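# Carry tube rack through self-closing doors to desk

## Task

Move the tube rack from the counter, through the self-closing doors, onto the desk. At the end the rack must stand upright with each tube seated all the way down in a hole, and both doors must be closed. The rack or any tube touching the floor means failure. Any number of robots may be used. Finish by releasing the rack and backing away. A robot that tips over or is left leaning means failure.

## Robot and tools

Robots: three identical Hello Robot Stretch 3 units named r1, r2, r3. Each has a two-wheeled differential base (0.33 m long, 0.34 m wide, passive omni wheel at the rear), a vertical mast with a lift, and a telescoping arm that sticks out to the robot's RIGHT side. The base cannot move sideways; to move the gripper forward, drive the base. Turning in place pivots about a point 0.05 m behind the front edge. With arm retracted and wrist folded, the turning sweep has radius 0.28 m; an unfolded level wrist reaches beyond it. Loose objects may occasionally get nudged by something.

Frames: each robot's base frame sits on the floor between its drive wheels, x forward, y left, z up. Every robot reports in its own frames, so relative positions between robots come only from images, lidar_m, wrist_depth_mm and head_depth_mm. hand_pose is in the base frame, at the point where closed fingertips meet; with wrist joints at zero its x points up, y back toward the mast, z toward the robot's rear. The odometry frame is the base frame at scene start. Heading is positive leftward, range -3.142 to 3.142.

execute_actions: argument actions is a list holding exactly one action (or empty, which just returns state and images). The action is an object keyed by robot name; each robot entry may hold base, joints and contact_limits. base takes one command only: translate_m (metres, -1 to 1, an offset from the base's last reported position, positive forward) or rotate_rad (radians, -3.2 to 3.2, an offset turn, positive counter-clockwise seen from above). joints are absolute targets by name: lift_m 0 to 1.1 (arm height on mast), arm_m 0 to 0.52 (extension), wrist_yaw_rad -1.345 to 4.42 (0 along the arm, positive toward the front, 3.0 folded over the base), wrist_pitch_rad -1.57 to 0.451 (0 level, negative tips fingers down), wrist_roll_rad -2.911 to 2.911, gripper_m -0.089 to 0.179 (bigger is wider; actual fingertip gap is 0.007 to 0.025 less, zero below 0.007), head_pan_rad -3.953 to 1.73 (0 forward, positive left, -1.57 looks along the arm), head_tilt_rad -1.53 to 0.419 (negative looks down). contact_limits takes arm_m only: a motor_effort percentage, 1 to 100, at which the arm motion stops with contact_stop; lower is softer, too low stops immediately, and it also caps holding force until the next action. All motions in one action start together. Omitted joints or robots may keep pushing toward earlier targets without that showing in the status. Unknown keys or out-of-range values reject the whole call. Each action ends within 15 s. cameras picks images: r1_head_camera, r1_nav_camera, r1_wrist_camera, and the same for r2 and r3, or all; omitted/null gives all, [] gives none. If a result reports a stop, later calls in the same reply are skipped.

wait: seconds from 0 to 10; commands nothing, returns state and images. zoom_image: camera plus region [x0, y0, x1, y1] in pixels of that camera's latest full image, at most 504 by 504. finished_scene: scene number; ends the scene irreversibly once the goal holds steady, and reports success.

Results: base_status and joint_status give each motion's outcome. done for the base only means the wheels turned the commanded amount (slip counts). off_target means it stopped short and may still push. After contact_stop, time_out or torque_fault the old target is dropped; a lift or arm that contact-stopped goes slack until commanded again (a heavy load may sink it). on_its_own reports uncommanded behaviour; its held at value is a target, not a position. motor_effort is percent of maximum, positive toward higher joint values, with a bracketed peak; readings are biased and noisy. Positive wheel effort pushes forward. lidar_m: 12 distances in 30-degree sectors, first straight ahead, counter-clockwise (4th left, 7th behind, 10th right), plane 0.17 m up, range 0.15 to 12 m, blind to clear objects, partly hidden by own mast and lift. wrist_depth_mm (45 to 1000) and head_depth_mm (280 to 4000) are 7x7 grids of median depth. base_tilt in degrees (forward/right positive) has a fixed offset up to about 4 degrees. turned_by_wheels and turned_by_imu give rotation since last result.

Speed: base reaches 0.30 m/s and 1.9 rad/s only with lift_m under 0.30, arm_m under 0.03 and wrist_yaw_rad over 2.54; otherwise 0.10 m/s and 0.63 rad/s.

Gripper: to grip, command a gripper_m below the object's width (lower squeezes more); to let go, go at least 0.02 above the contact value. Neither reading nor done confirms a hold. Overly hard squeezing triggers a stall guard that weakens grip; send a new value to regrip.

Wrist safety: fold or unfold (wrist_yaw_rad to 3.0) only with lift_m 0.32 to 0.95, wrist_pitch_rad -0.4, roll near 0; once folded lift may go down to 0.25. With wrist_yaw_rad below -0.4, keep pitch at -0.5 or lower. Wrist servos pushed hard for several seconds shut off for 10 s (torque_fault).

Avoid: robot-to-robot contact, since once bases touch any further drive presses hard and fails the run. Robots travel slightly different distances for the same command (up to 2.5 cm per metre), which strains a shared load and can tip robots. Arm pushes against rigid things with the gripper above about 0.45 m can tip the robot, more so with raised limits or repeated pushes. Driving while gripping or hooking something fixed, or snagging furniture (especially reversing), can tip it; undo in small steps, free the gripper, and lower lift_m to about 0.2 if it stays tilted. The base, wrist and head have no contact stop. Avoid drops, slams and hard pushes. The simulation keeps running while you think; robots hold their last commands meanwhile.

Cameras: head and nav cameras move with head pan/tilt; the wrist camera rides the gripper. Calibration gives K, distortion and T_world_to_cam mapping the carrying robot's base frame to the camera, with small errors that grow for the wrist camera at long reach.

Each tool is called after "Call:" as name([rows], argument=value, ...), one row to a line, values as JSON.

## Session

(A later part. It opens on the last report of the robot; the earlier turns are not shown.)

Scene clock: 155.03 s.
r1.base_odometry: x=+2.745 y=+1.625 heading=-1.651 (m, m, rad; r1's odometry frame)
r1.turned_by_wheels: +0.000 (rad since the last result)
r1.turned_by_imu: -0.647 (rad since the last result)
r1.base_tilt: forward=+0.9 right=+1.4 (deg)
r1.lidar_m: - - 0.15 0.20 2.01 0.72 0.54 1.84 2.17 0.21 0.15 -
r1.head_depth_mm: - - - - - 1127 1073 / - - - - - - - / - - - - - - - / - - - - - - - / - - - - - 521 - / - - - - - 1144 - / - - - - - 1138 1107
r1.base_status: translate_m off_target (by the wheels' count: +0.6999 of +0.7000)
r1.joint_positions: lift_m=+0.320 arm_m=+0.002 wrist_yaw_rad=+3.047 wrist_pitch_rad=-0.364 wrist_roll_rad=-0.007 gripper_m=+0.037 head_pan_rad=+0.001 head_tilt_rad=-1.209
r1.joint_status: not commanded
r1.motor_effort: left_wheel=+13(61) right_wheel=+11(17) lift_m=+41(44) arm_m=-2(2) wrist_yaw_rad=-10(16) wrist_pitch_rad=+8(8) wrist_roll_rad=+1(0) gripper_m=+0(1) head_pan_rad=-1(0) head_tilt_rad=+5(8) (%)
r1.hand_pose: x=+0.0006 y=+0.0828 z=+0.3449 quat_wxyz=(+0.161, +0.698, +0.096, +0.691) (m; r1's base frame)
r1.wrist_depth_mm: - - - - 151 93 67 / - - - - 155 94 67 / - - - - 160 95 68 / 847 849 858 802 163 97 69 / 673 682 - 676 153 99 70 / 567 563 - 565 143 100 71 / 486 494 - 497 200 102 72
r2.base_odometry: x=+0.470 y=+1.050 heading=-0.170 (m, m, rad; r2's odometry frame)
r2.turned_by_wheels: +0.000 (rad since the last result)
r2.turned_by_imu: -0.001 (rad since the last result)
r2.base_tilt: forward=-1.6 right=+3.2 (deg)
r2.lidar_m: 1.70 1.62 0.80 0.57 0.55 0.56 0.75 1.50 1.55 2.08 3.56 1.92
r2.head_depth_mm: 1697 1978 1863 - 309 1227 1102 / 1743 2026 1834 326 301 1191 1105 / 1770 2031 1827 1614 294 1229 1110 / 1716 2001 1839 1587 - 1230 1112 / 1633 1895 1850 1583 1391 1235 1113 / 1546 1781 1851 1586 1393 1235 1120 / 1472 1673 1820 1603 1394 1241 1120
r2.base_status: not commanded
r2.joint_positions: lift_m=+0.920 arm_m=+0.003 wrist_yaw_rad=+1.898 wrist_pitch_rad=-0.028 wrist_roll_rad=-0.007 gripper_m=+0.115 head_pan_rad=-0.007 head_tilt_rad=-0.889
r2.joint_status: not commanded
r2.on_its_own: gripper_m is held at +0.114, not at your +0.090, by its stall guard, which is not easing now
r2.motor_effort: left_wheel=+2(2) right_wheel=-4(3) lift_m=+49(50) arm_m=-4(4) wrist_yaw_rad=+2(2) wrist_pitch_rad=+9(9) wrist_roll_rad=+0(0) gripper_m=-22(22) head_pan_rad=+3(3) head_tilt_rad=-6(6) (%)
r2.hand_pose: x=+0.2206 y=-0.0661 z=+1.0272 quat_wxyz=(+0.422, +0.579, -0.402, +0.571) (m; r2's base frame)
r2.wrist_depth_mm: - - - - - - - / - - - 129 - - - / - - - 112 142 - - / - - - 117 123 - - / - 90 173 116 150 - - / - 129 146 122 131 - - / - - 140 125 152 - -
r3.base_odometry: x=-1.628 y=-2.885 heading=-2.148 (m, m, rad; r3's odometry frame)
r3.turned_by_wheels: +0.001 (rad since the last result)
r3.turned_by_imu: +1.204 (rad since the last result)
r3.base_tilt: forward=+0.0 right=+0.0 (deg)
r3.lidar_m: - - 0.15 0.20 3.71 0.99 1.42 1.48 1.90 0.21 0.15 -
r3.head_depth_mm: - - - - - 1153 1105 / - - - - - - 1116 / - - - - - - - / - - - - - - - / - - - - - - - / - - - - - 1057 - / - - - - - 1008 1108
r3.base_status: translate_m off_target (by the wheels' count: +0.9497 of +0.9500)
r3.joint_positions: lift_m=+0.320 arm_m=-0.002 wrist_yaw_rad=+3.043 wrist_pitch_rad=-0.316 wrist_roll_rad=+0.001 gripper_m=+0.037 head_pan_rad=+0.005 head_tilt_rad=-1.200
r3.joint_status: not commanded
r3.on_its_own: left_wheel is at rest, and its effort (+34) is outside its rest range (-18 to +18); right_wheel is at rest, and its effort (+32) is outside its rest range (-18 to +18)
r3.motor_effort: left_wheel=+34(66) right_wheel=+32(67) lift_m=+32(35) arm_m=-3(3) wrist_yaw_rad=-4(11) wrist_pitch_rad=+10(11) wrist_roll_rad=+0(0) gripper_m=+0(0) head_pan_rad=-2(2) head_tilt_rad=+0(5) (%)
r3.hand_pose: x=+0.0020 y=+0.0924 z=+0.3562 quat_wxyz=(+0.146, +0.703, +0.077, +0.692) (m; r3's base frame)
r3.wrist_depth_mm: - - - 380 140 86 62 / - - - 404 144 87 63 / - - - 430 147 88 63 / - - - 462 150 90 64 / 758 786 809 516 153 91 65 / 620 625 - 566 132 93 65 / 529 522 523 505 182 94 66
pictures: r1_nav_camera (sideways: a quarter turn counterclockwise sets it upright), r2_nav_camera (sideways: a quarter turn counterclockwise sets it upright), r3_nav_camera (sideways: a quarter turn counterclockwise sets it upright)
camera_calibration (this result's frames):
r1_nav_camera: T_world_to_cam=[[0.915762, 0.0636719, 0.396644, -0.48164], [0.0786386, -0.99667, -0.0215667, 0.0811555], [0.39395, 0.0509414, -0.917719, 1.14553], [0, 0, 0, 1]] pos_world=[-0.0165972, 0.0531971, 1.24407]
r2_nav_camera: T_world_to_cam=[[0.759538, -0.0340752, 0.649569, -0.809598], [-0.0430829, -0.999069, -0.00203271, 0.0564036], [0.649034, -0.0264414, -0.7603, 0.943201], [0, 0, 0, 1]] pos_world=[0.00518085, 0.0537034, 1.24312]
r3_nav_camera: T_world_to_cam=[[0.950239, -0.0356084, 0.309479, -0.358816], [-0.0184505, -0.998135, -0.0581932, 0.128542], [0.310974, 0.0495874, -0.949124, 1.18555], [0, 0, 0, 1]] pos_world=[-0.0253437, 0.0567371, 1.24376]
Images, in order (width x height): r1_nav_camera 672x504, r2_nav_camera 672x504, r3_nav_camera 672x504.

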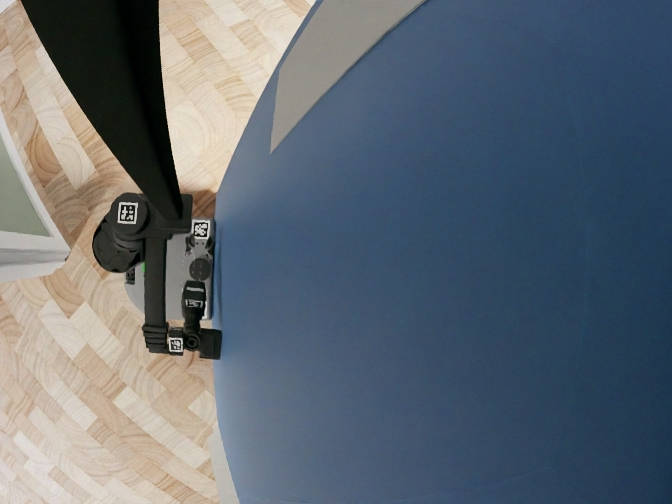

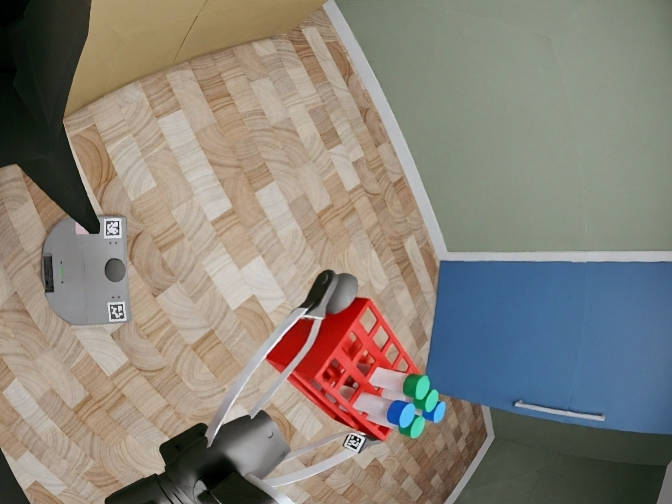

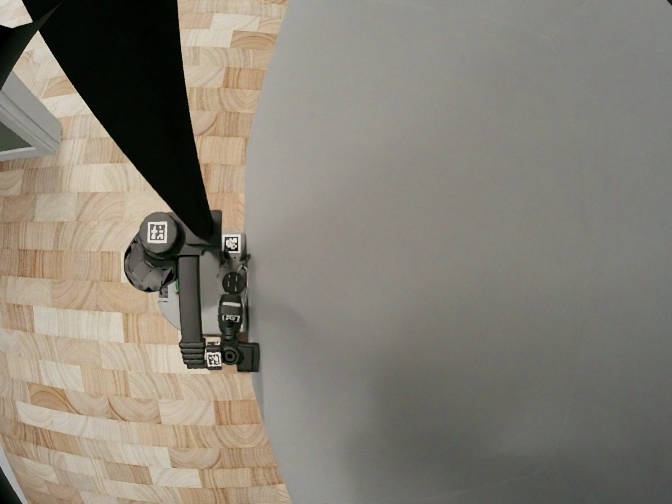

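Call:
execute_actions([
  {"r1":{"base":{"translate_m":0.45}},"r3":{"base":{"translate_m":-0.45}}},
], cameras=[])

Call:
execute_actions([
  {"r1":{"base":{"translate_m":0.2}},"r3":{"base":{"rotate_rad":-0.8}}},
], cameras=["r3_nav_camera"])

Call:
execute_actions([
  {"r1":{"base":{"translate_m":-0.4}},"r3":{"base":{"translate_m":0.22}}},
], cameras=["r1_nav_camera","r3_nav_camera"])

Scene clock: 161.63 s.
r1.base_odometry: x=+2.709 y=+1.176 heading=-1.651 (m, m, rad; r1's odometry frame)
r1.turned_by_wheels: +0.000 (rad since the last result)
r1.turned_by_imu: -0.591 (rad since the last result)
r1.base_tilt: forward=+0.9 right=+1.5 (deg)
r1.lidar_m: - - 0.15 0.20 2.75 2.32 1.19 0.88 2.12 0.21 0.15 -
r1.head_depth_mm: - - - - - 1133 1076 / - - - - - - 1076 / - - - - - - - / - - - - - - - / - - - - - 535 - / - - - - - 1139 - / - - - - - 1141 1109
r1.base_status: done
r1.joint_positions: lift_m=+0.320 arm_m=+0.002 wrist_yaw_rad=+3.046 wrist_pitch_rad=-0.364 wrist_roll_rad=-0.007 gripper_m=+0.037 head_pan_rad=+0.001 head_tilt_rad=-1.209
r1.joint_status: not commanded
r1.motor_effort: left_wheel=+4(29) right_wheel=+11(17) lift_m=+40(41) arm_m=-1(1) wrist_yaw_rad=-11(16) wrist_pitch_rad=+8(8) wrist_roll_rad=+0(1) gripper_m=+1(0) head_pan_rad=+0(1) head_tilt_rad=+5(6) (%)
r1.hand_pose: x=+0.0007 y=+0.0828 z=+0.3449 quat_wxyz=(+0.161, +0.698, +0.096, +0.691) (m; r1's base frame)
r1.wrist_depth_mm: - - - - 152 92 67 / - - - - 155 94 68 / - - - - 159 96 68 / 848 847 838 777 164 97 69 / 678 683 - 655 154 98 70 / 561 565 - 555 143 100 71 / 489 496 - 496 199 102 72
r2.base_odometry: x=+0.470 y=+1.050 heading=-0.170 (m, m, rad; r2's odometry frame)
r2.turned_by_wheels: +0.000 (rad since the last result)
r2.turned_by_imu: -0.001 (rad since the last result)
r2.base_tilt: forward=-1.6 right=+3.2 (deg)
r2.lidar_m: 1.64 1.63 0.80 0.57 0.55 0.56 0.75 1.51 1.55 2.08 3.56 1.48
r2.head_depth_mm: 1446 1634 1786 - 309 1222 1108 / 1584 1804 1831 326 301 1189 1104 / 1752 2010 1844 1603 294 1231 1109 / 1722 2009 1844 1584 - 1233 1109 / 1633 1898 1837 1587 1389 1233 1114 / 1535 1763 1847 1592 1392 1237 1120 / 1469 1675 1821 1592 1392 1242 1117
r2.base_status: not commanded
r2.joint_positions: lift_m=+0.920 arm_m=+0.003 wrist_yaw_rad=+1.898 wrist_pitch_rad=-0.028 wrist_roll_rad=-0.007 gripper_m=+0.115 head_pan_rad=-0.007 head_tilt_rad=-0.889
r2.joint_status: not commanded
r2.on_its_own: gripper_m is held at +0.114, not at your +0.090, by its stall guard, which is not easing now
r2.motor_effort: left_wheel=+2(2) right_wheel=-4(4) lift_m=+49(49) arm_m=-4(4) wrist_yaw_rad=+2(2) wrist_pitch_rad=+9(9) wrist_roll_rad=+0(0) gripper_m=-22(23) head_pan_rad=+3(3) head_tilt_rad=-5(6) (%)
r2.hand_pose: x=+0.2206 y=-0.0661 z=+1.0272 quat_wxyz=(+0.422, +0.579, -0.402, +0.571) (m; r2's base frame)
r2.wrist_depth_mm: - - - - - - - / - - - 128 - - - / - - - 111 142 - - / - - - 117 123 - - / - 90 172 116 150 - - / - 129 145 122 130 - - / - - 140 125 152 - -
r3.base_odometry: x=-1.383 y=-2.508 heading=-2.148 (m, m, rad; r3's odometry frame)
r3.turned_by_wheels: +0.000 (rad since the last result)
r3.turned_by_imu: +0.002 (rad since the last result)
r3.base_tilt: forward=+0.1 right=+0.0 (deg)
r3.lidar_m: 0.15 0.21 0.65 3.74 0.65 0.76 0.98 1.01 1.42 0.20 0.15 -
r3.head_depth_mm: - - - - 325 549 1105 / - - - - 372 651 1117 / - - - 308 454 955 - / - - - 338 584 1183 - / - - 291 389 816 1187 - / - - 318 479 1219 1175 - / - - 340 626 1238 1171 1104
r3.base_status: done
r3.joint_positions: lift_m=+0.320 arm_m=-0.003 wrist_yaw_rad=+3.039 wrist_pitch_rad=-0.316 wrist_roll_rad=+0.001 gripper_m=+0.037 head_pan_rad=+0.003 head_tilt_rad=-1.199
r3.joint_status: not commanded
r3.on_its_own: right_wheel is at rest, and its effort (+20) is outside its rest range (-18 to +18)
r3.motor_effort: left_wheel=+1(26) right_wheel=+20(32) lift_m=+33(32) arm_m=-2(2) wrist_yaw_rad=+0(3) wrist_pitch_rad=+10(10) wrist_roll_rad=+0(0) gripper_m=+0(0) head_pan_rad=-1(2) head_tilt_rad=+0(0) (%)
r3.hand_pose: x=+0.0029 y=+0.0924 z=+0.3562 quat_wxyz=(+0.147, +0.703, +0.076, +0.692) (m; r3's base frame)
r3.wrist_depth_mm: 526 - - - - - 386 / 536 - - - - - 354 / 549 - - - - 810 327 / 584 723 - - - 773 305 / 621 716 817 828 776 646 286 / 621 622 - 630 661 565 267 / 516 520 517 533 524 492 254
pictures: none
No camera images: the call's "cameras" was empty. Leave "cameras" out to get every camera's image.

Scene clock: 164.70 s.
r1.base_odometry: x=+2.693 y=+0.977 heading=-1.652 (m, m, rad; r1's odometry frame)
r1.turned_by_wheels: +0.000 (rad since the last result)
r1.turned_by_imu: -0.268 (rad since the last result)
r1.base_tilt: forward=+1.0 right=+1.3 (deg)
r1.lidar_m: - - 0.15 0.22 2.64 2.60 2.46 1.02 1.94 0.21 0.15 -
r1.head_depth_mm: - - - - - 1130 1071 / - - - - - - - / - - - - - - - / - - - - - - - / - - - - - 440 - / - - - - - 1145 - / - - - - - 1140 1096
r1.base_status: done
r1.joint_positions: lift_m=+0.320 arm_m=+0.002 wrist_yaw_rad=+3.049 wrist_pitch_rad=-0.364 wrist_roll_rad=-0.007 gripper_m=+0.037 head_pan_rad=+0.001 head_tilt_rad=-1.199
r1.joint_status: not commanded
r1.on_its_own: wrist_yaw_rad is at rest, and its effort (-14) is outside its rest range (-12 to +12)
r1.motor_effort: left_wheel=+1(23) right_wheel=+11(17) lift_m=+40(40) arm_m=+0(1) wrist_yaw_rad=-14(17) wrist_pitch_rad=+8(8) wrist_roll_rad=+0(1) gripper_m=+0(0) head_pan_rad=+0(1) head_tilt_rad=+0(6) (%)
r1.hand_pose: x=+0.0002 y=+0.0829 z=+0.3449 quat_wxyz=(+0.160, +0.698, +0.096, +0.691) (m; r1's base frame)
r1.wrist_depth_mm: - - - - 163 98 70 / - - - - 167 99 71 / - - - - 171 101 72 / 851 833 845 785 175 102 72 / 668 682 - 661 163 104 73 / 567 569 - 547 152 105 74 / 488 495 - 501 212 106 75
r2.base_odometry: x=+0.470 y=+1.050 heading=-0.170 (m, m, rad; r2's odometry frame)
r2.turned_by_wheels: +0.000 (rad since the last result)
r2.turned_by_imu: +0.000 (rad since the last result)
r2.base_tilt: forward=-1.6 right=+3.2 (deg)
r2.lidar_m: 1.42 1.62 0.80 0.57 0.55 0.56 0.75 1.50 1.55 2.07 3.55 1.24
r2.head_depth_mm: 1263 1390 1531 - 309 1230 1104 / 1454 1614 1753 327 301 1189 1106 / 1698 1943 1825 1603 294 1224 1108 / 1728 2009 1844 1575 - 1232 1111 / 1629 1883 1850 1586 1389 1231 1111 / 1544 1773 1853 1591 1393 1241 1113 / 1462 1678 1819 1596 1396 1244 1119
r2.base_status: not commanded
r2.joint_positions: lift_m=+0.920 arm_m=+0.003 wrist_yaw_rad=+1.898 wrist_pitch_rad=-0.028 wrist_roll_rad=-0.007 gripper_m=+0.115 head_pan_rad=-0.007 head_tilt_rad=-0.889
r2.joint_status: not commanded
r2.on_its_own: gripper_m is held at +0.114, not at your +0.090, by its stall guard, which is not easing now
r2.motor_effort: left_wheel=+2(2) right_wheel=-4(4) lift_m=+49(49) arm_m=-4(4) wrist_yaw_rad=+2(2) wrist_pitch_rad=+9(9) wrist_roll_rad=+0(0) gripper_m=-22(22) head_pan_rad=+3(2) head_tilt_rad=-6(6) (%)
r2.hand_pose: x=+0.2206 y=-0.0661 z=+1.0272 quat_wxyz=(+0.422, +0.579, -0.402, +0.571) (m; r2's base frame)
r2.wrist_depth_mm: - - - - - - 955 / - - - 128 - - - / - - - 111 142 - - / - - - 117 123 - - / - 89 173 116 150 590 - / - 129 145 122 130 - - / - - 141 124 152 - -
r3.base_odometry: x=-1.382 y=-2.508 heading=-2.947 (m, m, rad; r3's odometry frame)
r3.turned_by_wheels: -0.799 (rad since the last result)
r3.turned_by_imu: -0.765 (rad since the last result)
r3.base_tilt: forward=+0.1 right=+0.1 (deg)
r3.lidar_m: - - 0.15 0.19 3.75 0.73 0.64 0.97 0.97 1.15 0.15 -
r3.head_depth_mm: - - - - - 1179 1110 / - - - - - 1148 1118 / - - - - - 652 - / - - - - - 618 - / - - - - - 541 - / - - - - - 714 - / - - - - - 625 1108
r3.base_status: rotate_rad off_target (by the wheels' count: -0.7985 of -0.8000)
r3.joint_positions: lift_m=+0.320 arm_m=-0.003 wrist_yaw_rad=+3.041 wrist_pitch_rad=-0.316 wrist_roll_rad=+0.001 gripper_m=+0.037 head_pan_rad=+0.003 head_tilt_rad=-1.197
r3.joint_status: not commanded
r3.on_its_own: left_wheel is at rest, and its effort (+42) is outside its rest range (-18 to +18)
r3.motor_effort: left_wheel=+42(50) right_wheel=-4(16) lift_m=+32(33) arm_m=-1(1) wrist_yaw_rad=-1(9) wrist_pitch_rad=+11(10) wrist_roll_rad=+0(0) gripper_m=+0(0) head_pan_rad=-2(1) head_tilt_rad=-2(2) (%)
r3.hand_pose: x=+0.0025 y=+0.0925 z=+0.3562 quat_wxyz=(+0.147, +0.703, +0.076, +0.692) (m; r3's base frame)
r3.wrist_depth_mm: - - - 301 148 99 74 / - - - 319 154 101 75 / - - - 339 158 103 76 / - 994 970 371 164 105 78 / 775 773 814 418 167 108 79 / 628 620 - 447 150 110 80 / 522 520 525 476 200 113 82
pictures: r3_nav_camera (sideways: a quarter turn counterclockwise sets it upright)
camera_calibration (this result's frames):
r3_nav_camera: T_world_to_cam=[[0.949044, -0.0372267, 0.312936, -0.363311], [-0.0199349, -0.998101, -0.0582767, 0.12866], [0.314512, 0.0490689, -0.947985, 1.18405], [0, 0, 0, 1]] pos_world=[-0.0250354, 0.0567911, 1.24365]
Images, in order (width x height): r3_nav_camera 672x504.

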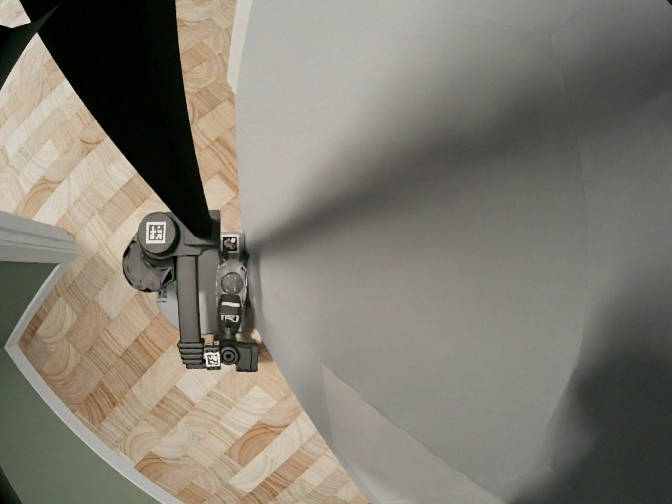

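Scene clock: 169.87 s.
r1.base_odometry: x=+2.725 y=+1.376 heading=-1.652 (m, m, rad; r1's odometry frame)
r1.turned_by_wheels: +0.000 (rad since the last result)
r1.turned_by_imu: +0.001 (rad since the last result)
r1.base_tilt: forward=+1.0 right=+1.4 (deg)
r1.lidar_m: 0.15 - 0.15 0.18 2.62 2.18 2.07 0.86 0.73 2.05 0.44 0.17
r1.head_depth_mm: - - 309 492 1234 1149 1072 / - - - 379 1204 1182 - / - - - 335 714 1182 - / - - - 310 495 1174 - / - - - - 381 851 - / - - - - 336 727 - / - - - - 307 502 1101
r1.base_status: done
r1.joint_positions: lift_m=+0.320 arm_m=+0.002 wrist_yaw_rad=+3.038 wrist_pitch_rad=-0.364 wrist_roll_rad=-0.007 gripper_m=+0.037 head_pan_rad=-0.004 head_tilt_rad=-1.199
r1.joint_status: not commanded
r1.motor_effort: left_wheel=-1(5) right_wheel=+0(8) lift_m=+40(40) arm_m=-1(1) wrist_yaw_rad=-1(14) wrist_pitch_rad=+8(8) wrist_roll_rad=+1(1) gripper_m=+0(0) head_pan_rad=+3(2) head_tilt_rad=+0(0) (%)
r1.hand_pose: x=+0.0027 y=+0.0826 z=+0.3449 quat_wxyz=(+0.164, +0.698, +0.093, +0.690) (m; r1's base frame)
r1.wrist_depth_mm: - - - 233 175 140 117 / - - - 253 185 147 122 / - - - 274 196 154 126 / 837 845 855 297 210 161 132 / 684 680 - 635 217 170 137 / 569 570 - 531 217 180 143 / 491 490 - 377 270 188 150
r2.base_odometry: x=+0.470 y=+1.050 heading=-0.170 (m, m, rad; r2's odometry frame)
r2.turned_by_wheels: +0.000 (rad since the last result)
r2.turned_by_imu: +0.000 (rad since the last result)
r2.base_tilt: forward=-1.6 right=+3.2 (deg)
r2.lidar_m: 1.70 1.63 0.80 0.57 0.55 0.56 0.75 1.50 1.55 2.07 3.57 1.67
r2.head_depth_mm: 1556 1770 1862 - 309 1222 1105 / 1656 1891 1834 326 302 1188 1105 / 1740 2021 1831 1617 294 1227 1111 / 1718 2016 1844 1587 - 1230 1113 / 1634 1883 1847 1587 1391 1238 1113 / 1544 1780 1857 1589 1391 1240 1115 / 1468 1665 1821 1596 1394 1242 1115
r2.base_status: not commanded
r2.joint_positions: lift_m=+0.920 arm_m=+0.003 wrist_yaw_rad=+1.898 wrist_pitch_rad=-0.028 wrist_roll_rad=-0.007 gripper_m=+0.115 head_pan_rad=-0.007 head_tilt_rad=-0.889
r2.joint_status: not commanded
r2.on_its_own: gripper_m is held at +0.114, not at your +0.090, by its stall guard, which is not easing now
r2.motor_effort: left_wheel=+2(2) right_wheel=-4(4) lift_m=+50(50) arm_m=-4(4) wrist_yaw_rad=+2(2) wrist_pitch_rad=+9(9) wrist_roll_rad=+0(0) gripper_m=-22(22) head_pan_rad=+3(3) head_tilt_rad=-5(6) (%)
r2.hand_pose: x=+0.2206 y=-0.0661 z=+1.0272 quat_wxyz=(+0.422, +0.579, -0.402, +0.571) (m; r2's base frame)
r2.wrist_depth_mm: - - - - - - - / - - - 128 - - - / - - - 112 142 - - / - - - 116 124 - - / - 90 173 116 150 - - / - 129 145 122 131 - - / - - 140 124 152 - -
r3.base_odometry: x=-1.598 y=-2.551 heading=-2.946 (m, m, rad; r3's odometry frame)
r3.turned_by_wheels: +0.001 (rad since the last result)
r3.turned_by_imu: +0.026 (rad since the last result)
r3.base_tilt: forward=+0.1 right=+0.0 (deg)
r3.lidar_m: - - 0.15 0.18 0.71 3.91 0.86 1.13 1.13 1.36 1.64 0.15
r3.head_depth_mm: - - - 1356 1270 1187 1106 / - - - 348 1256 1193 1117 / - - - 317 589 1190 - / - - - - 438 1176 - / - - - - 367 873 - / - - - - 331 653 - / - - - - 302 493 1105
r3.base_status: translate_m off_target (by the wheels' count: +0.2199 of +0.2200)
r3.joint_positions: lift_m=+0.320 arm_m=-0.003 wrist_yaw_rad=+3.041 wrist_pitch_rad=-0.316 wrist_roll_rad=+0.001 gripper_m=+0.037 head_pan_rad=+0.003 head_tilt_rad=-1.197
r3.joint_status: not commanded
r3.on_its_own: left_wheel is at rest, and its effort (+28) is outside its rest range (-18 to +18)
r3.motor_effort: left_wheel=+28(49) right_wheel=+0(6) lift_m=+34(33) arm_m=-2(1) wrist_yaw_rad=-1(1) wrist_pitch_rad=+10(10) wrist_roll_rad=+0(0) gripper_m=+0(0) head_pan_rad=-1(1) head_tilt_rad=-2(2) (%)
r3.hand_pose: x=+0.0025 y=+0.0925 z=+0.3562 quat_wxyz=(+0.147, +0.703, +0.076, +0.692) (m; r3's base frame)
r3.wrist_depth_mm: - - 380 236 169 131 107 / - - 418 253 176 136 110 / - - 451 270 185 141 114 / - - 488 295 196 147 118 / 781 783 581 330 203 153 121 / 632 620 - 363 199 160 126 / 515 520 526 380 251 166 130
pictures: r1_nav_camera (sideways: a quarter turn counterclockwise sets it upright), r3_nav_camera (sideways: a quarter turn counterclockwise sets it upright)
camera_calibration (this result's frames):
r1_nav_camera: T_world_to_cam=[[0.912189, 0.0587137, 0.405541, -0.493206], [0.0734312, -0.997083, -0.0208132, 0.0802067], [0.403136, 0.048765, -0.91384, 1.14044], [0, 0, 0, 1]] pos_world=[-0.015744, 0.0533173, 1.24386]
r3_nav_camera: T_world_to_cam=[[0.949044, -0.0372288, 0.312938, -0.363313], [-0.019937, -0.998101, -0.0582768, 0.12866], [0.314513, 0.0490682, -0.947984, 1.18405], [0, 0, 0, 1]] pos_world=[-0.0250352, 0.0567911, 1.24365]
Images, in order (width x height): r1_nav_camera 672x504, r3_nav_camera 672x504.

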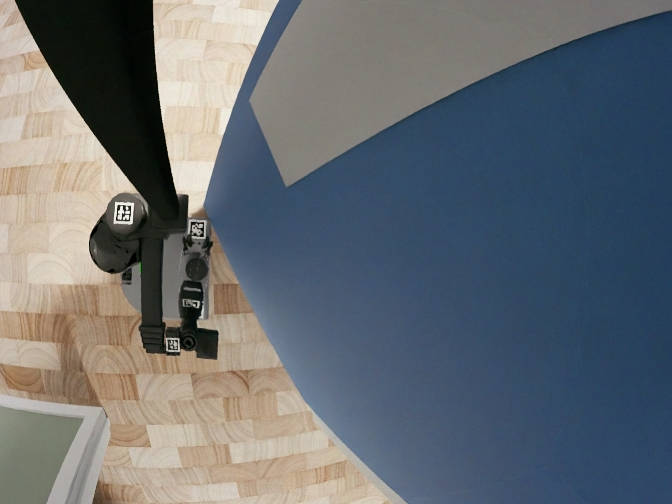

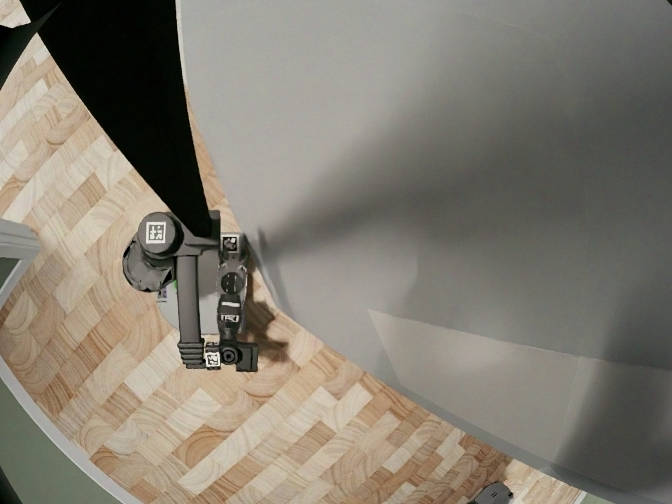

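Call:
execute_actions([
  {"r1":{"base":{"rotate_rad":0.85}},"r3":{"base":{"translate_m":0.08}}},
], cameras=[])

Call:
execute_actions([
  {"r1":{"base":{"translate_m":0.25}},"r3":{"base":{"rotate_rad":0.3}}},
], cameras=["r1_nav_camera"])

Call:
execute_actions([
  {"r1":{"base":{"translate_m":0.05}},"r3":{"base":{"translate_m":0.3}}},
], cameras=["r1_nav_camera","r3_nav_camera"])

Scene clock: 172.83 s.
r1.base_odometry: x=+2.725 y=+1.376 heading=-0.802 (m, m, rad; r1's odometry frame)
r1.turned_by_wheels: +0.849 (rad since the last result)
r1.turned_by_imu: +0.741 (rad since the last result)
r1.base_tilt: forward=+0.9 right=+1.4 (deg)
r1.lidar_m: - - 0.15 2.53 2.07 1.37 0.71 0.74 2.15 0.19 0.15 -
r1.head_depth_mm: - - - - - 831 1073 / - - - - - 456 - / - - - - - 436 - / - - - - - 566 - / - - - - - 1137 - / - - - - 355 1157 - / - - - - 402 1168 1096
r1.base_status: rotate_rad off_target (by the wheels' count: +0.8491 of +0.8500)
r1.joint_positions: lift_m=+0.320 arm_m=+0.002 wrist_yaw_rad=+3.012 wrist_pitch_rad=-0.364 wrist_roll_rad=-0.007 gripper_m=+0.037 head_pan_rad=-0.007 head_tilt_rad=-1.198
r1.joint_status: not commanded
r1.on_its_own: right_wheel is at rest, and its effort (+26) is outside its rest range (-18 to +18); wrist_yaw_rad is at rest, and its effort (+30) is outside its rest range (-12 to +12)
r1.motor_effort: left_wheel=-5(8) right_wheel=+26(35) lift_m=+38(40) arm_m=-2(1) wrist_yaw_rad=+30(30) wrist_pitch_rad=+8(8) wrist_roll_rad=+0(0) gripper_m=+0(0) head_pan_rad=+3(5) head_tilt_rad=-1(2) (%)
r1.hand_pose: x=+0.0086 y=+0.0820 z=+0.3450 quat_wxyz=(+0.173, +0.700, +0.083, +0.688) (m; r1's base frame)
r1.wrist_depth_mm: - - - - - 135 92 / - - - - - 135 92 / - - - - - 136 92 / 847 - 854 833 263 136 92 / 678 682 - 673 233 136 92 / 563 569 - 571 210 137 93 / 487 497 - 500 307 137 93
r2.base_odometry: x=+0.470 y=+1.050 heading=-0.170 (m, m, rad; r2's odometry frame)
r2.turned_by_wheels: +0.000 (rad since the last result)
r2.turned_by_imu: +0.000 (rad since the last result)
r2.base_tilt: forward=-1.6 right=+3.3 (deg)
r2.lidar_m: 1.70 1.62 0.80 0.57 0.55 0.56 0.75 1.51 1.55 2.07 3.56 1.75
r2.head_depth_mm: 1592 1828 1856 - 309 1227 1106 / 1684 1931 1824 326 302 1187 1106 / 1760 2025 1843 1606 294 1229 1108 / 1731 2002 1844 1578 - 1231 1109 / 1632 1888 1847 1588 1387 1230 1118 / 1542 1774 1852 1588 1390 1239 1114 / 1467 1670 1834 1597 1395 1240 1120
r2.base_status: not commanded
r2.joint_positions: lift_m=+0.920 arm_m=+0.003 wrist_yaw_rad=+1.898 wrist_pitch_rad=-0.028 wrist_roll_rad=-0.007 gripper_m=+0.115 head_pan_rad=-0.007 head_tilt_rad=-0.889
r2.joint_status: not commanded
r2.on_its_own: gripper_m is held at +0.114, not at your +0.090, by its stall guard, which is not easing now
r2.motor_effort: left_wheel=+2(2) right_wheel=-4(4) lift_m=+50(49) arm_m=-4(4) wrist_yaw_rad=+2(2) wrist_pitch_rad=+9(9) wrist_roll_rad=+0(0) gripper_m=-22(23) head_pan_rad=+3(4) head_tilt_rad=-6(5) (%)
r2.hand_pose: x=+0.2206 y=-0.0661 z=+1.0272 quat_wxyz=(+0.422, +0.579, -0.402, +0.571) (m; r2's base frame)
r2.wrist_depth_mm: - - - - - - - / - - - 128 - - - / - - - 111 142 - - / - - - 117 124 - - / - 89 173 116 150 - - / - 128 145 121 130 - - / - - 140 124 152 - -
r3.base_odometry: x=-1.676 y=-2.567 heading=-2.945 (m, m, rad; r3's odometry frame)
r3.turned_by_wheels: +0.001 (rad since the last result)
r3.turned_by_imu: +0.001 (rad since the last result)
r3.base_tilt: forward=+0.1 right=+0.1 (deg)
r3.lidar_m: 0.15 - 0.15 0.18 0.47 3.96 0.94 1.19 1.20 1.43 1.61 0.19
r3.head_depth_mm: 1682 1636 1479 1370 1272 1192 1108 / - - 1468 1358 1265 1197 1117 / - - - 376 1254 1193 - / - - - 322 573 1178 - / - - - 296 427 1000 - / - - - - 355 699 - / - - - - 314 509 1090
r3.base_status: translate_m off_target (by the wheels' count: +0.0799 of +0.0800)
r3.joint_positions: lift_m=+0.320 arm_m=-0.003 wrist_yaw_rad=+3.041 wrist_pitch_rad=-0.316 wrist_roll_rad=+0.001 gripper_m=+0.037 head_pan_rad=+0.003 head_tilt_rad=-1.197
r3.joint_status: not commanded
r3.on_its_own: left_wheel is at rest, and its effort (+24) is outside its rest range (-18 to +18)
r3.motor_effort: left_wheel=+24(42) right_wheel=+0(6) lift_m=+31(34) arm_m=-1(1) wrist_yaw_rad=-1(1) wrist_pitch_rad=+10(10) wrist_roll_rad=+0(0) gripper_m=+0(0) head_pan_rad=-1(1) head_tilt_rad=-2(2) (%)
r3.hand_pose: x=+0.0025 y=+0.0925 z=+0.3562 quat_wxyz=(+0.147, +0.703, +0.076, +0.692) (m; r3's base frame)
r3.wrist_depth_mm: - - 322 228 172 139 117 / - - 355 244 182 145 121 / - - 383 260 192 151 125 / - - 417 284 203 158 130 / 757 780 470 318 210 166 135 / 636 610 - 352 211 175 141 / 517 522 517 377 261 182 146
pictures: none
No camera images: the call's "cameras" was empty. Leave "cameras" out to get every camera's image.

Scene clock: 176.27 s.
r1.base_odometry: x=+2.899 y=+1.196 heading=-0.803 (m, m, rad; r1's odometry frame)
r1.turned_by_wheels: -0.001 (rad since the last result)
r1.turned_by_imu: -0.300 (rad since the last result)
r1.base_tilt: forward=+0.9 right=+1.3 (deg)
r1.lidar_m: - - 0.15 2.49 2.42 2.23 1.09 0.90 2.15 0.19 0.15 -
r1.head_depth_mm: - - - - - 1116 1071 / - - - - - 467 - / - - - - - 410 - / - - - - - 504 - / - - - - - 791 - / - - - - - 1152 - / - - - - 392 1170 1096
r1.base_status: done
r1.joint_positions: lift_m=+0.320 arm_m=+0.002 wrist_yaw_rad=+3.027 wrist_pitch_rad=-0.364 wrist_roll_rad=-0.007 gripper_m=+0.037 head_pan_rad=-0.005 head_tilt_rad=-1.199
r1.joint_status: not commanded
r1.on_its_own: wrist_yaw_rad is at rest, and its effort (+13) is outside its rest range (-12 to +12)
r1.motor_effort: left_wheel=-3(42) right_wheel=+18(31) lift_m=+39(40) arm_m=+0(1) wrist_yaw_rad=+13(30) wrist_pitch_rad=+8(8) wrist_roll_rad=+0(0) gripper_m=+0(1) head_pan_rad=+3(4) head_tilt_rad=+0(2) (%)
r1.hand_pose: x=+0.0053 y=+0.0824 z=+0.3450 quat_wxyz=(+0.168, +0.699, +0.089, +0.689) (m; r1's base frame)
r1.wrist_depth_mm: - - - - - 131 89 / - - - - - 131 89 / - - - - 246 132 89 / 852 822 832 833 251 132 89 / 672 675 - 682 224 132 90 / 570 572 - 563 202 133 90 / 492 494 - 502 296 133 91
r2.base_odometry: x=+0.470 y=+1.050 heading=-0.170 (m, m, rad; r2's odometry frame)
r2.turned_by_wheels: +0.000 (rad since the last result)
r2.turned_by_imu: +0.000 (rad since the last result)
r2.base_tilt: forward=-1.6 right=+3.2 (deg)
r2.lidar_m: 1.66 1.62 0.80 0.57 0.55 0.56 0.75 1.51 1.55 2.07 3.56 1.52
r2.head_depth_mm: 1470 1667 1815 - 309 1224 1104 / 1593 1823 1841 326 302 1193 1103 / 1737 2015 1835 1605 294 1228 1110 / 1726 2011 1848 1580 - 1229 1109 / 1639 1892 1852 1587 1387 1230 1114 / 1544 1775 1859 1585 1388 1241 1116 / 1471 1671 1821 1585 1401 1244 1120
r2.base_status: not commanded
r2.joint_positions: lift_m=+0.920 arm_m=+0.003 wrist_yaw_rad=+1.898 wrist_pitch_rad=-0.028 wrist_roll_rad=-0.007 gripper_m=+0.115 head_pan_rad=-0.007 head_tilt_rad=-0.889
r2.joint_status: not commanded
r2.on_its_own: gripper_m is held at +0.114, not at your +0.090, by its stall guard, which is not easing now
r2.motor_effort: left_wheel=+2(2) right_wheel=-4(4) lift_m=+50(50) arm_m=-4(4) wrist_yaw_rad=+2(2) wrist_pitch_rad=+9(9) wrist_roll_rad=+0(0) gripper_m=-23(22) head_pan_rad=+3(3) head_tilt_rad=-6(6) (%)
r2.hand_pose: x=+0.2206 y=-0.0661 z=+1.0272 quat_wxyz=(+0.422, +0.579, -0.402, +0.571) (m; r2's base frame)
r2.wrist_depth_mm: - - - - - - - / - - - 128 - - - / - - - 112 143 - - / - - - 116 123 - - / - 90 173 116 150 - - / - 129 145 122 131 - - / - - 140 125 151 - -
r3.base_odometry: x=-1.676 y=-2.567 heading=-2.645 (m, m, rad; r3's odometry frame)
r3.turned_by_wheels: +0.300 (rad since the last result)
r3.turned_by_imu: +0.298 (rad since the last result)
r3.base_tilt: forward=+0.1 right=+0.0 (deg)
r3.lidar_m: - - 0.15 0.19 3.97 0.94 1.14 1.19 1.27 1.61 0.15 -
r3.head_depth_mm: - - - - 1228 1185 1109 / - - - - 365 1192 1108 / - - - - - 1158 - / - - - - - 694 - / - - - - - 504 - / - - - - - 567 - / - - - - - 554 1106
r3.base_status: done
r3.joint_positions: lift_m=+0.320 arm_m=-0.003 wrist_yaw_rad=+3.041 wrist_pitch_rad=-0.316 wrist_roll_rad=+0.001 gripper_m=+0.037 head_pan_rad=+0.003 head_tilt_rad=-1.197
r3.joint_status: not commanded
r3.motor_effort: left_wheel=+0(17) right_wheel=+6(12) lift_m=+33(33) arm_m=-2(1) wrist_yaw_rad=-1(1) wrist_pitch_rad=+10(10) wrist_roll_rad=+0(0) gripper_m=+0(1) head_pan_rad=-2(2) head_tilt_rad=-2(2) (%)
r3.hand_pose: x=+0.0025 y=+0.0925 z=+0.3562 quat_wxyz=(+0.147, +0.703, +0.076, +0.692) (m; r3's base frame)
r3.wrist_depth_mm: - - - 276 154 107 82 / - - - 296 160 110 84 / - - - 319 165 113 85 / - 994 977 341 173 116 87 / 758 773 806 388 176 119 89 / 617 623 - 415 163 122 91 / 519 522 526 443 214 125 93
pictures: r1_nav_camera (sideways: a quarter turn counterclockwise sets it upright)
camera_calibration (this result's frames):
r1_nav_camera: T_world_to_cam=[[0.912292, 0.0574534, 0.405491, -0.493142], [0.0720525, -0.997184, -0.0208175, 0.0802206], [0.403153, 0.0482083, -0.913862, 1.14047], [0, 0, 0, 1]] pos_world=[-0.0156735, 0.0533474, 1.24386]
Images, in order (width x height): r1_nav_camera 672x504.

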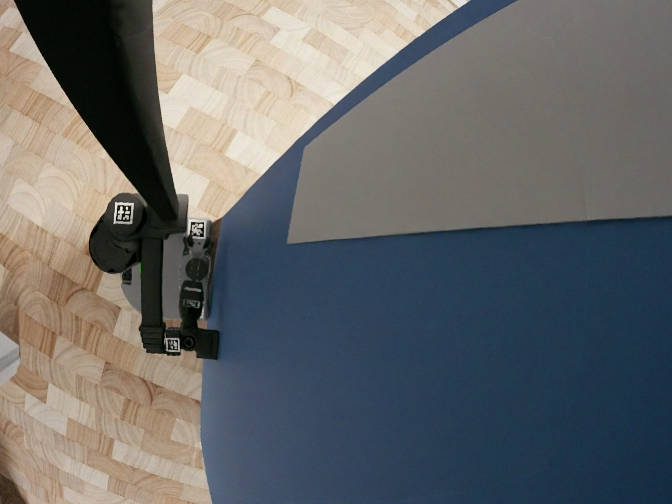

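Scene clock: 181.33 s.
r1.base_odometry: x=+2.933 y=+1.160 heading=-0.804 (m, m, rad; r1's odometry frame)
r1.turned_by_wheels: -0.001 (rad since the last result)
r1.turned_by_imu: -0.080 (rad since the last result)
r1.base_tilt: forward=+0.9 right=+1.3 (deg)
r1.lidar_m: - - 0.15 2.46 2.55 2.27 1.24 0.94 2.19 0.19 0.15 -
r1.head_depth_mm: - - - - - 1119 1074 / - - - - - 430 - / - - - - - 434 - / - - - - - 428 - / - - - - - 535 - / - - - - - 1143 - / - - - - - 1152 1096
r1.base_status: done
r1.joint_positions: lift_m=+0.320 arm_m=+0.002 wrist_yaw_rad=+3.044 wrist_pitch_rad=-0.364 wrist_roll_rad=-0.007 gripper_m=+0.037 head_pan_rad=-0.005 head_tilt_rad=-1.199
r1.joint_status: not commanded
r1.motor_effort: left_wheel=+1(5) right_wheel=+18(31) lift_m=+38(39) arm_m=+0(0) wrist_yaw_rad=-8(20) wrist_pitch_rad=+8(8) wrist_roll_rad=+0(0) gripper_m=+1(0) head_pan_rad=+3(3) head_tilt_rad=-1(0) (%)
r1.hand_pose: x=+0.0012 y=+0.0829 z=+0.3450 quat_wxyz=(+0.162, +0.698, +0.095, +0.691) (m; r1's base frame)
r1.wrist_depth_mm: - - - - - 123 84 / - - - - 226 123 85 / - - - - 228 123 85 / 830 865 845 861 232 124 85 / 688 677 - 686 209 125 86 / 568 563 - 575 190 126 86 / 491 498 - 499 275 127 87
r2.base_odometry: x=+0.470 y=+1.050 heading=-0.170 (m, m, rad; r2's odometry frame)
r2.turned_by_wheels: +0.000 (rad since the last result)
r2.turned_by_imu: +0.000 (rad since the last result)
r2.base_tilt: forward=-1.6 right=+3.2 (deg)
r2.lidar_m: 1.64 1.63 0.80 0.57 0.55 0.56 0.75 1.50 1.55 2.08 3.57 1.47
r2.head_depth_mm: 1448 1633 1795 - 309 1227 1102 / 1582 1805 1823 326 301 1189 1106 / 1738 2013 1833 1595 294 1229 1108 / 1720 1999 1851 1576 - 1231 1110 / 1632 1893 1862 1581 1387 1231 1112 / 1548 1777 1855 1583 1394 1234 1113 / 1469 1671 1827 1593 1396 1241 1117
r2.base_status: not commanded
r2.joint_positions: lift_m=+0.920 arm_m=+0.003 wrist_yaw_rad=+1.898 wrist_pitch_rad=-0.028 wrist_roll_rad=-0.007 gripper_m=+0.115 head_pan_rad=-0.007 head_tilt_rad=-0.889
r2.joint_status: not commanded
r2.on_its_own: gripper_m is held at +0.114, not at your +0.090, by its stall guard, which is not easing now
r2.motor_effort: left_wheel=+2(2) right_wheel=-4(4) lift_m=+49(50) arm_m=-4(4) wrist_yaw_rad=+2(2) wrist_pitch_rad=+9(9) wrist_roll_rad=+0(0) gripper_m=-22(23) head_pan_rad=+3(3) head_tilt_rad=-6(6) (%)
r2.hand_pose: x=+0.2206 y=-0.0661 z=+1.0272 quat_wxyz=(+0.422, +0.579, -0.402, +0.571) (m; r2's base frame)
r2.wrist_depth_mm: - - - - - - - / - - - 128 - - - / - - - 112 143 - - / - - - 117 123 - - / - 90 172 116 150 - - / - 129 145 122 131 - - / - - 141 125 151 - -
r3.base_odometry: x=-1.940 y=-2.710 heading=-2.644 (m, m, rad; r3's odometry frame)
r3.turned_by_wheels: +0.001 (rad since the last result)
r3.turned_by_imu: +0.347 (rad since the last result)
r3.base_tilt: forward=+0.1 right=+0.0 (deg)
r3.lidar_m: - - 0.15 0.19 4.13 1.16 1.41 1.44 1.63 1.40 1.23 -
r3.head_depth_mm: - - - - - 1179 1102 / - - - - - 1183 1115 / - - - - - 1142 - / - - - - - 582 - / - - - - - 556 - / - - - - - 656 - / - - - - - 596 1105
r3.base_status: translate_m off_target (by the wheels' count: +0.2998 of +0.3000)
r3.joint_positions: lift_m=+0.320 arm_m=-0.003 wrist_yaw_rad=+3.040 wrist_pitch_rad=-0.316 wrist_roll_rad=+0.001 gripper_m=+0.037 head_pan_rad=+0.003 head_tilt_rad=-1.194
r3.joint_status: not commanded
r3.on_its_own: left_wheel is at rest, and its effort (+37) is outside its rest range (-18 to +18)
r3.motor_effort: left_wheel=+37(76) right_wheel=+1(21) lift_m=+33(33) arm_m=-1(1) wrist_yaw_rad=+0(1) wrist_pitch_rad=+10(11) wrist_roll_rad=+0(0) gripper_m=+0(0) head_pan_rad=-2(1) head_tilt_rad=-4(4) (%)
r3.hand_pose: x=+0.0027 y=+0.0924 z=+0.3562 quat_wxyz=(+0.147, +0.703, +0.076, +0.692) (m; r3's base frame)
r3.wrist_depth_mm: - - - 297 148 99 74 / - - - 316 153 101 75 / - - - 340 159 103 77 / - 995 - 366 164 106 78 / 777 771 809 413 168 108 79 / 620 617 - 449 150 111 81 / 521 524 524 474 201 113 82
pictures: r1_nav_camera (sideways: a quarter turn counterclockwise sets it upright), r3_nav_camera (sideways: a quarter turn counterclockwise sets it upright)
camera_calibration (this result's frames):
r1_nav_camera: T_world_to_cam=[[0.91226, 0.0574535, 0.405563, -0.493235], [0.0720541, -0.997184, -0.0208114, 0.0802127], [0.403225, 0.0482079, -0.91383, 1.14042], [0, 0, 0, 1]] pos_world=[-0.0156689, 0.0533474, 1.24386]
r3_nav_camera: T_world_to_cam=[[0.948112, -0.0372316, 0.315748, -0.366967], [-0.0197643, -0.998101, -0.0583442, 0.128747], [0.31732, 0.0490763, -0.947048, 1.18282], [0, 0, 0, 1]] pos_world=[-0.0248625, 0.0567917, 1.24357]
Images, in order (width x height): r1_nav_camera 672x504, r3_nav_camera 672x504.

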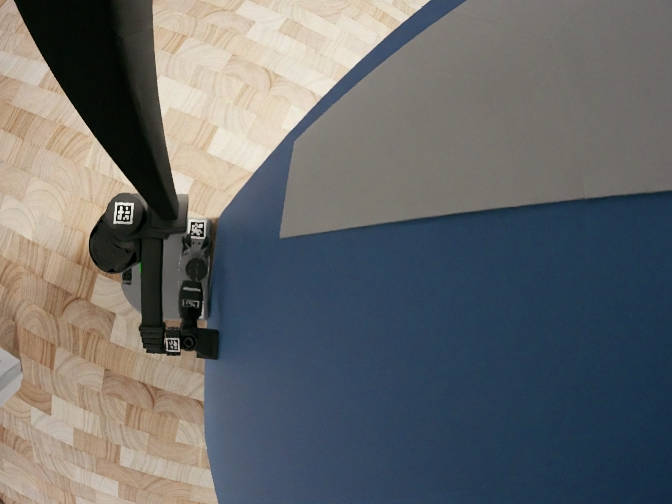

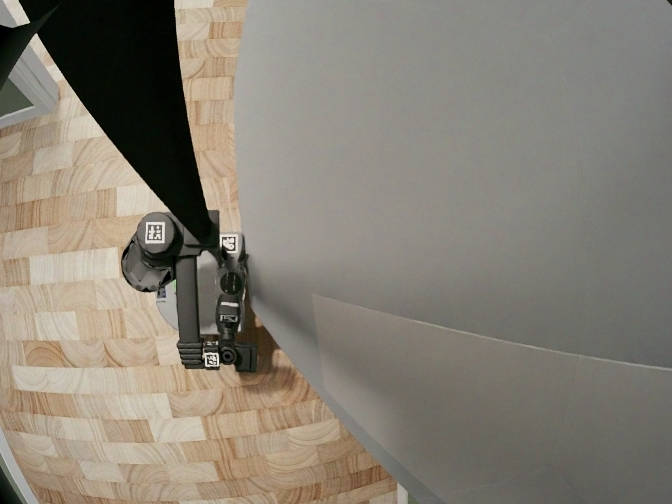

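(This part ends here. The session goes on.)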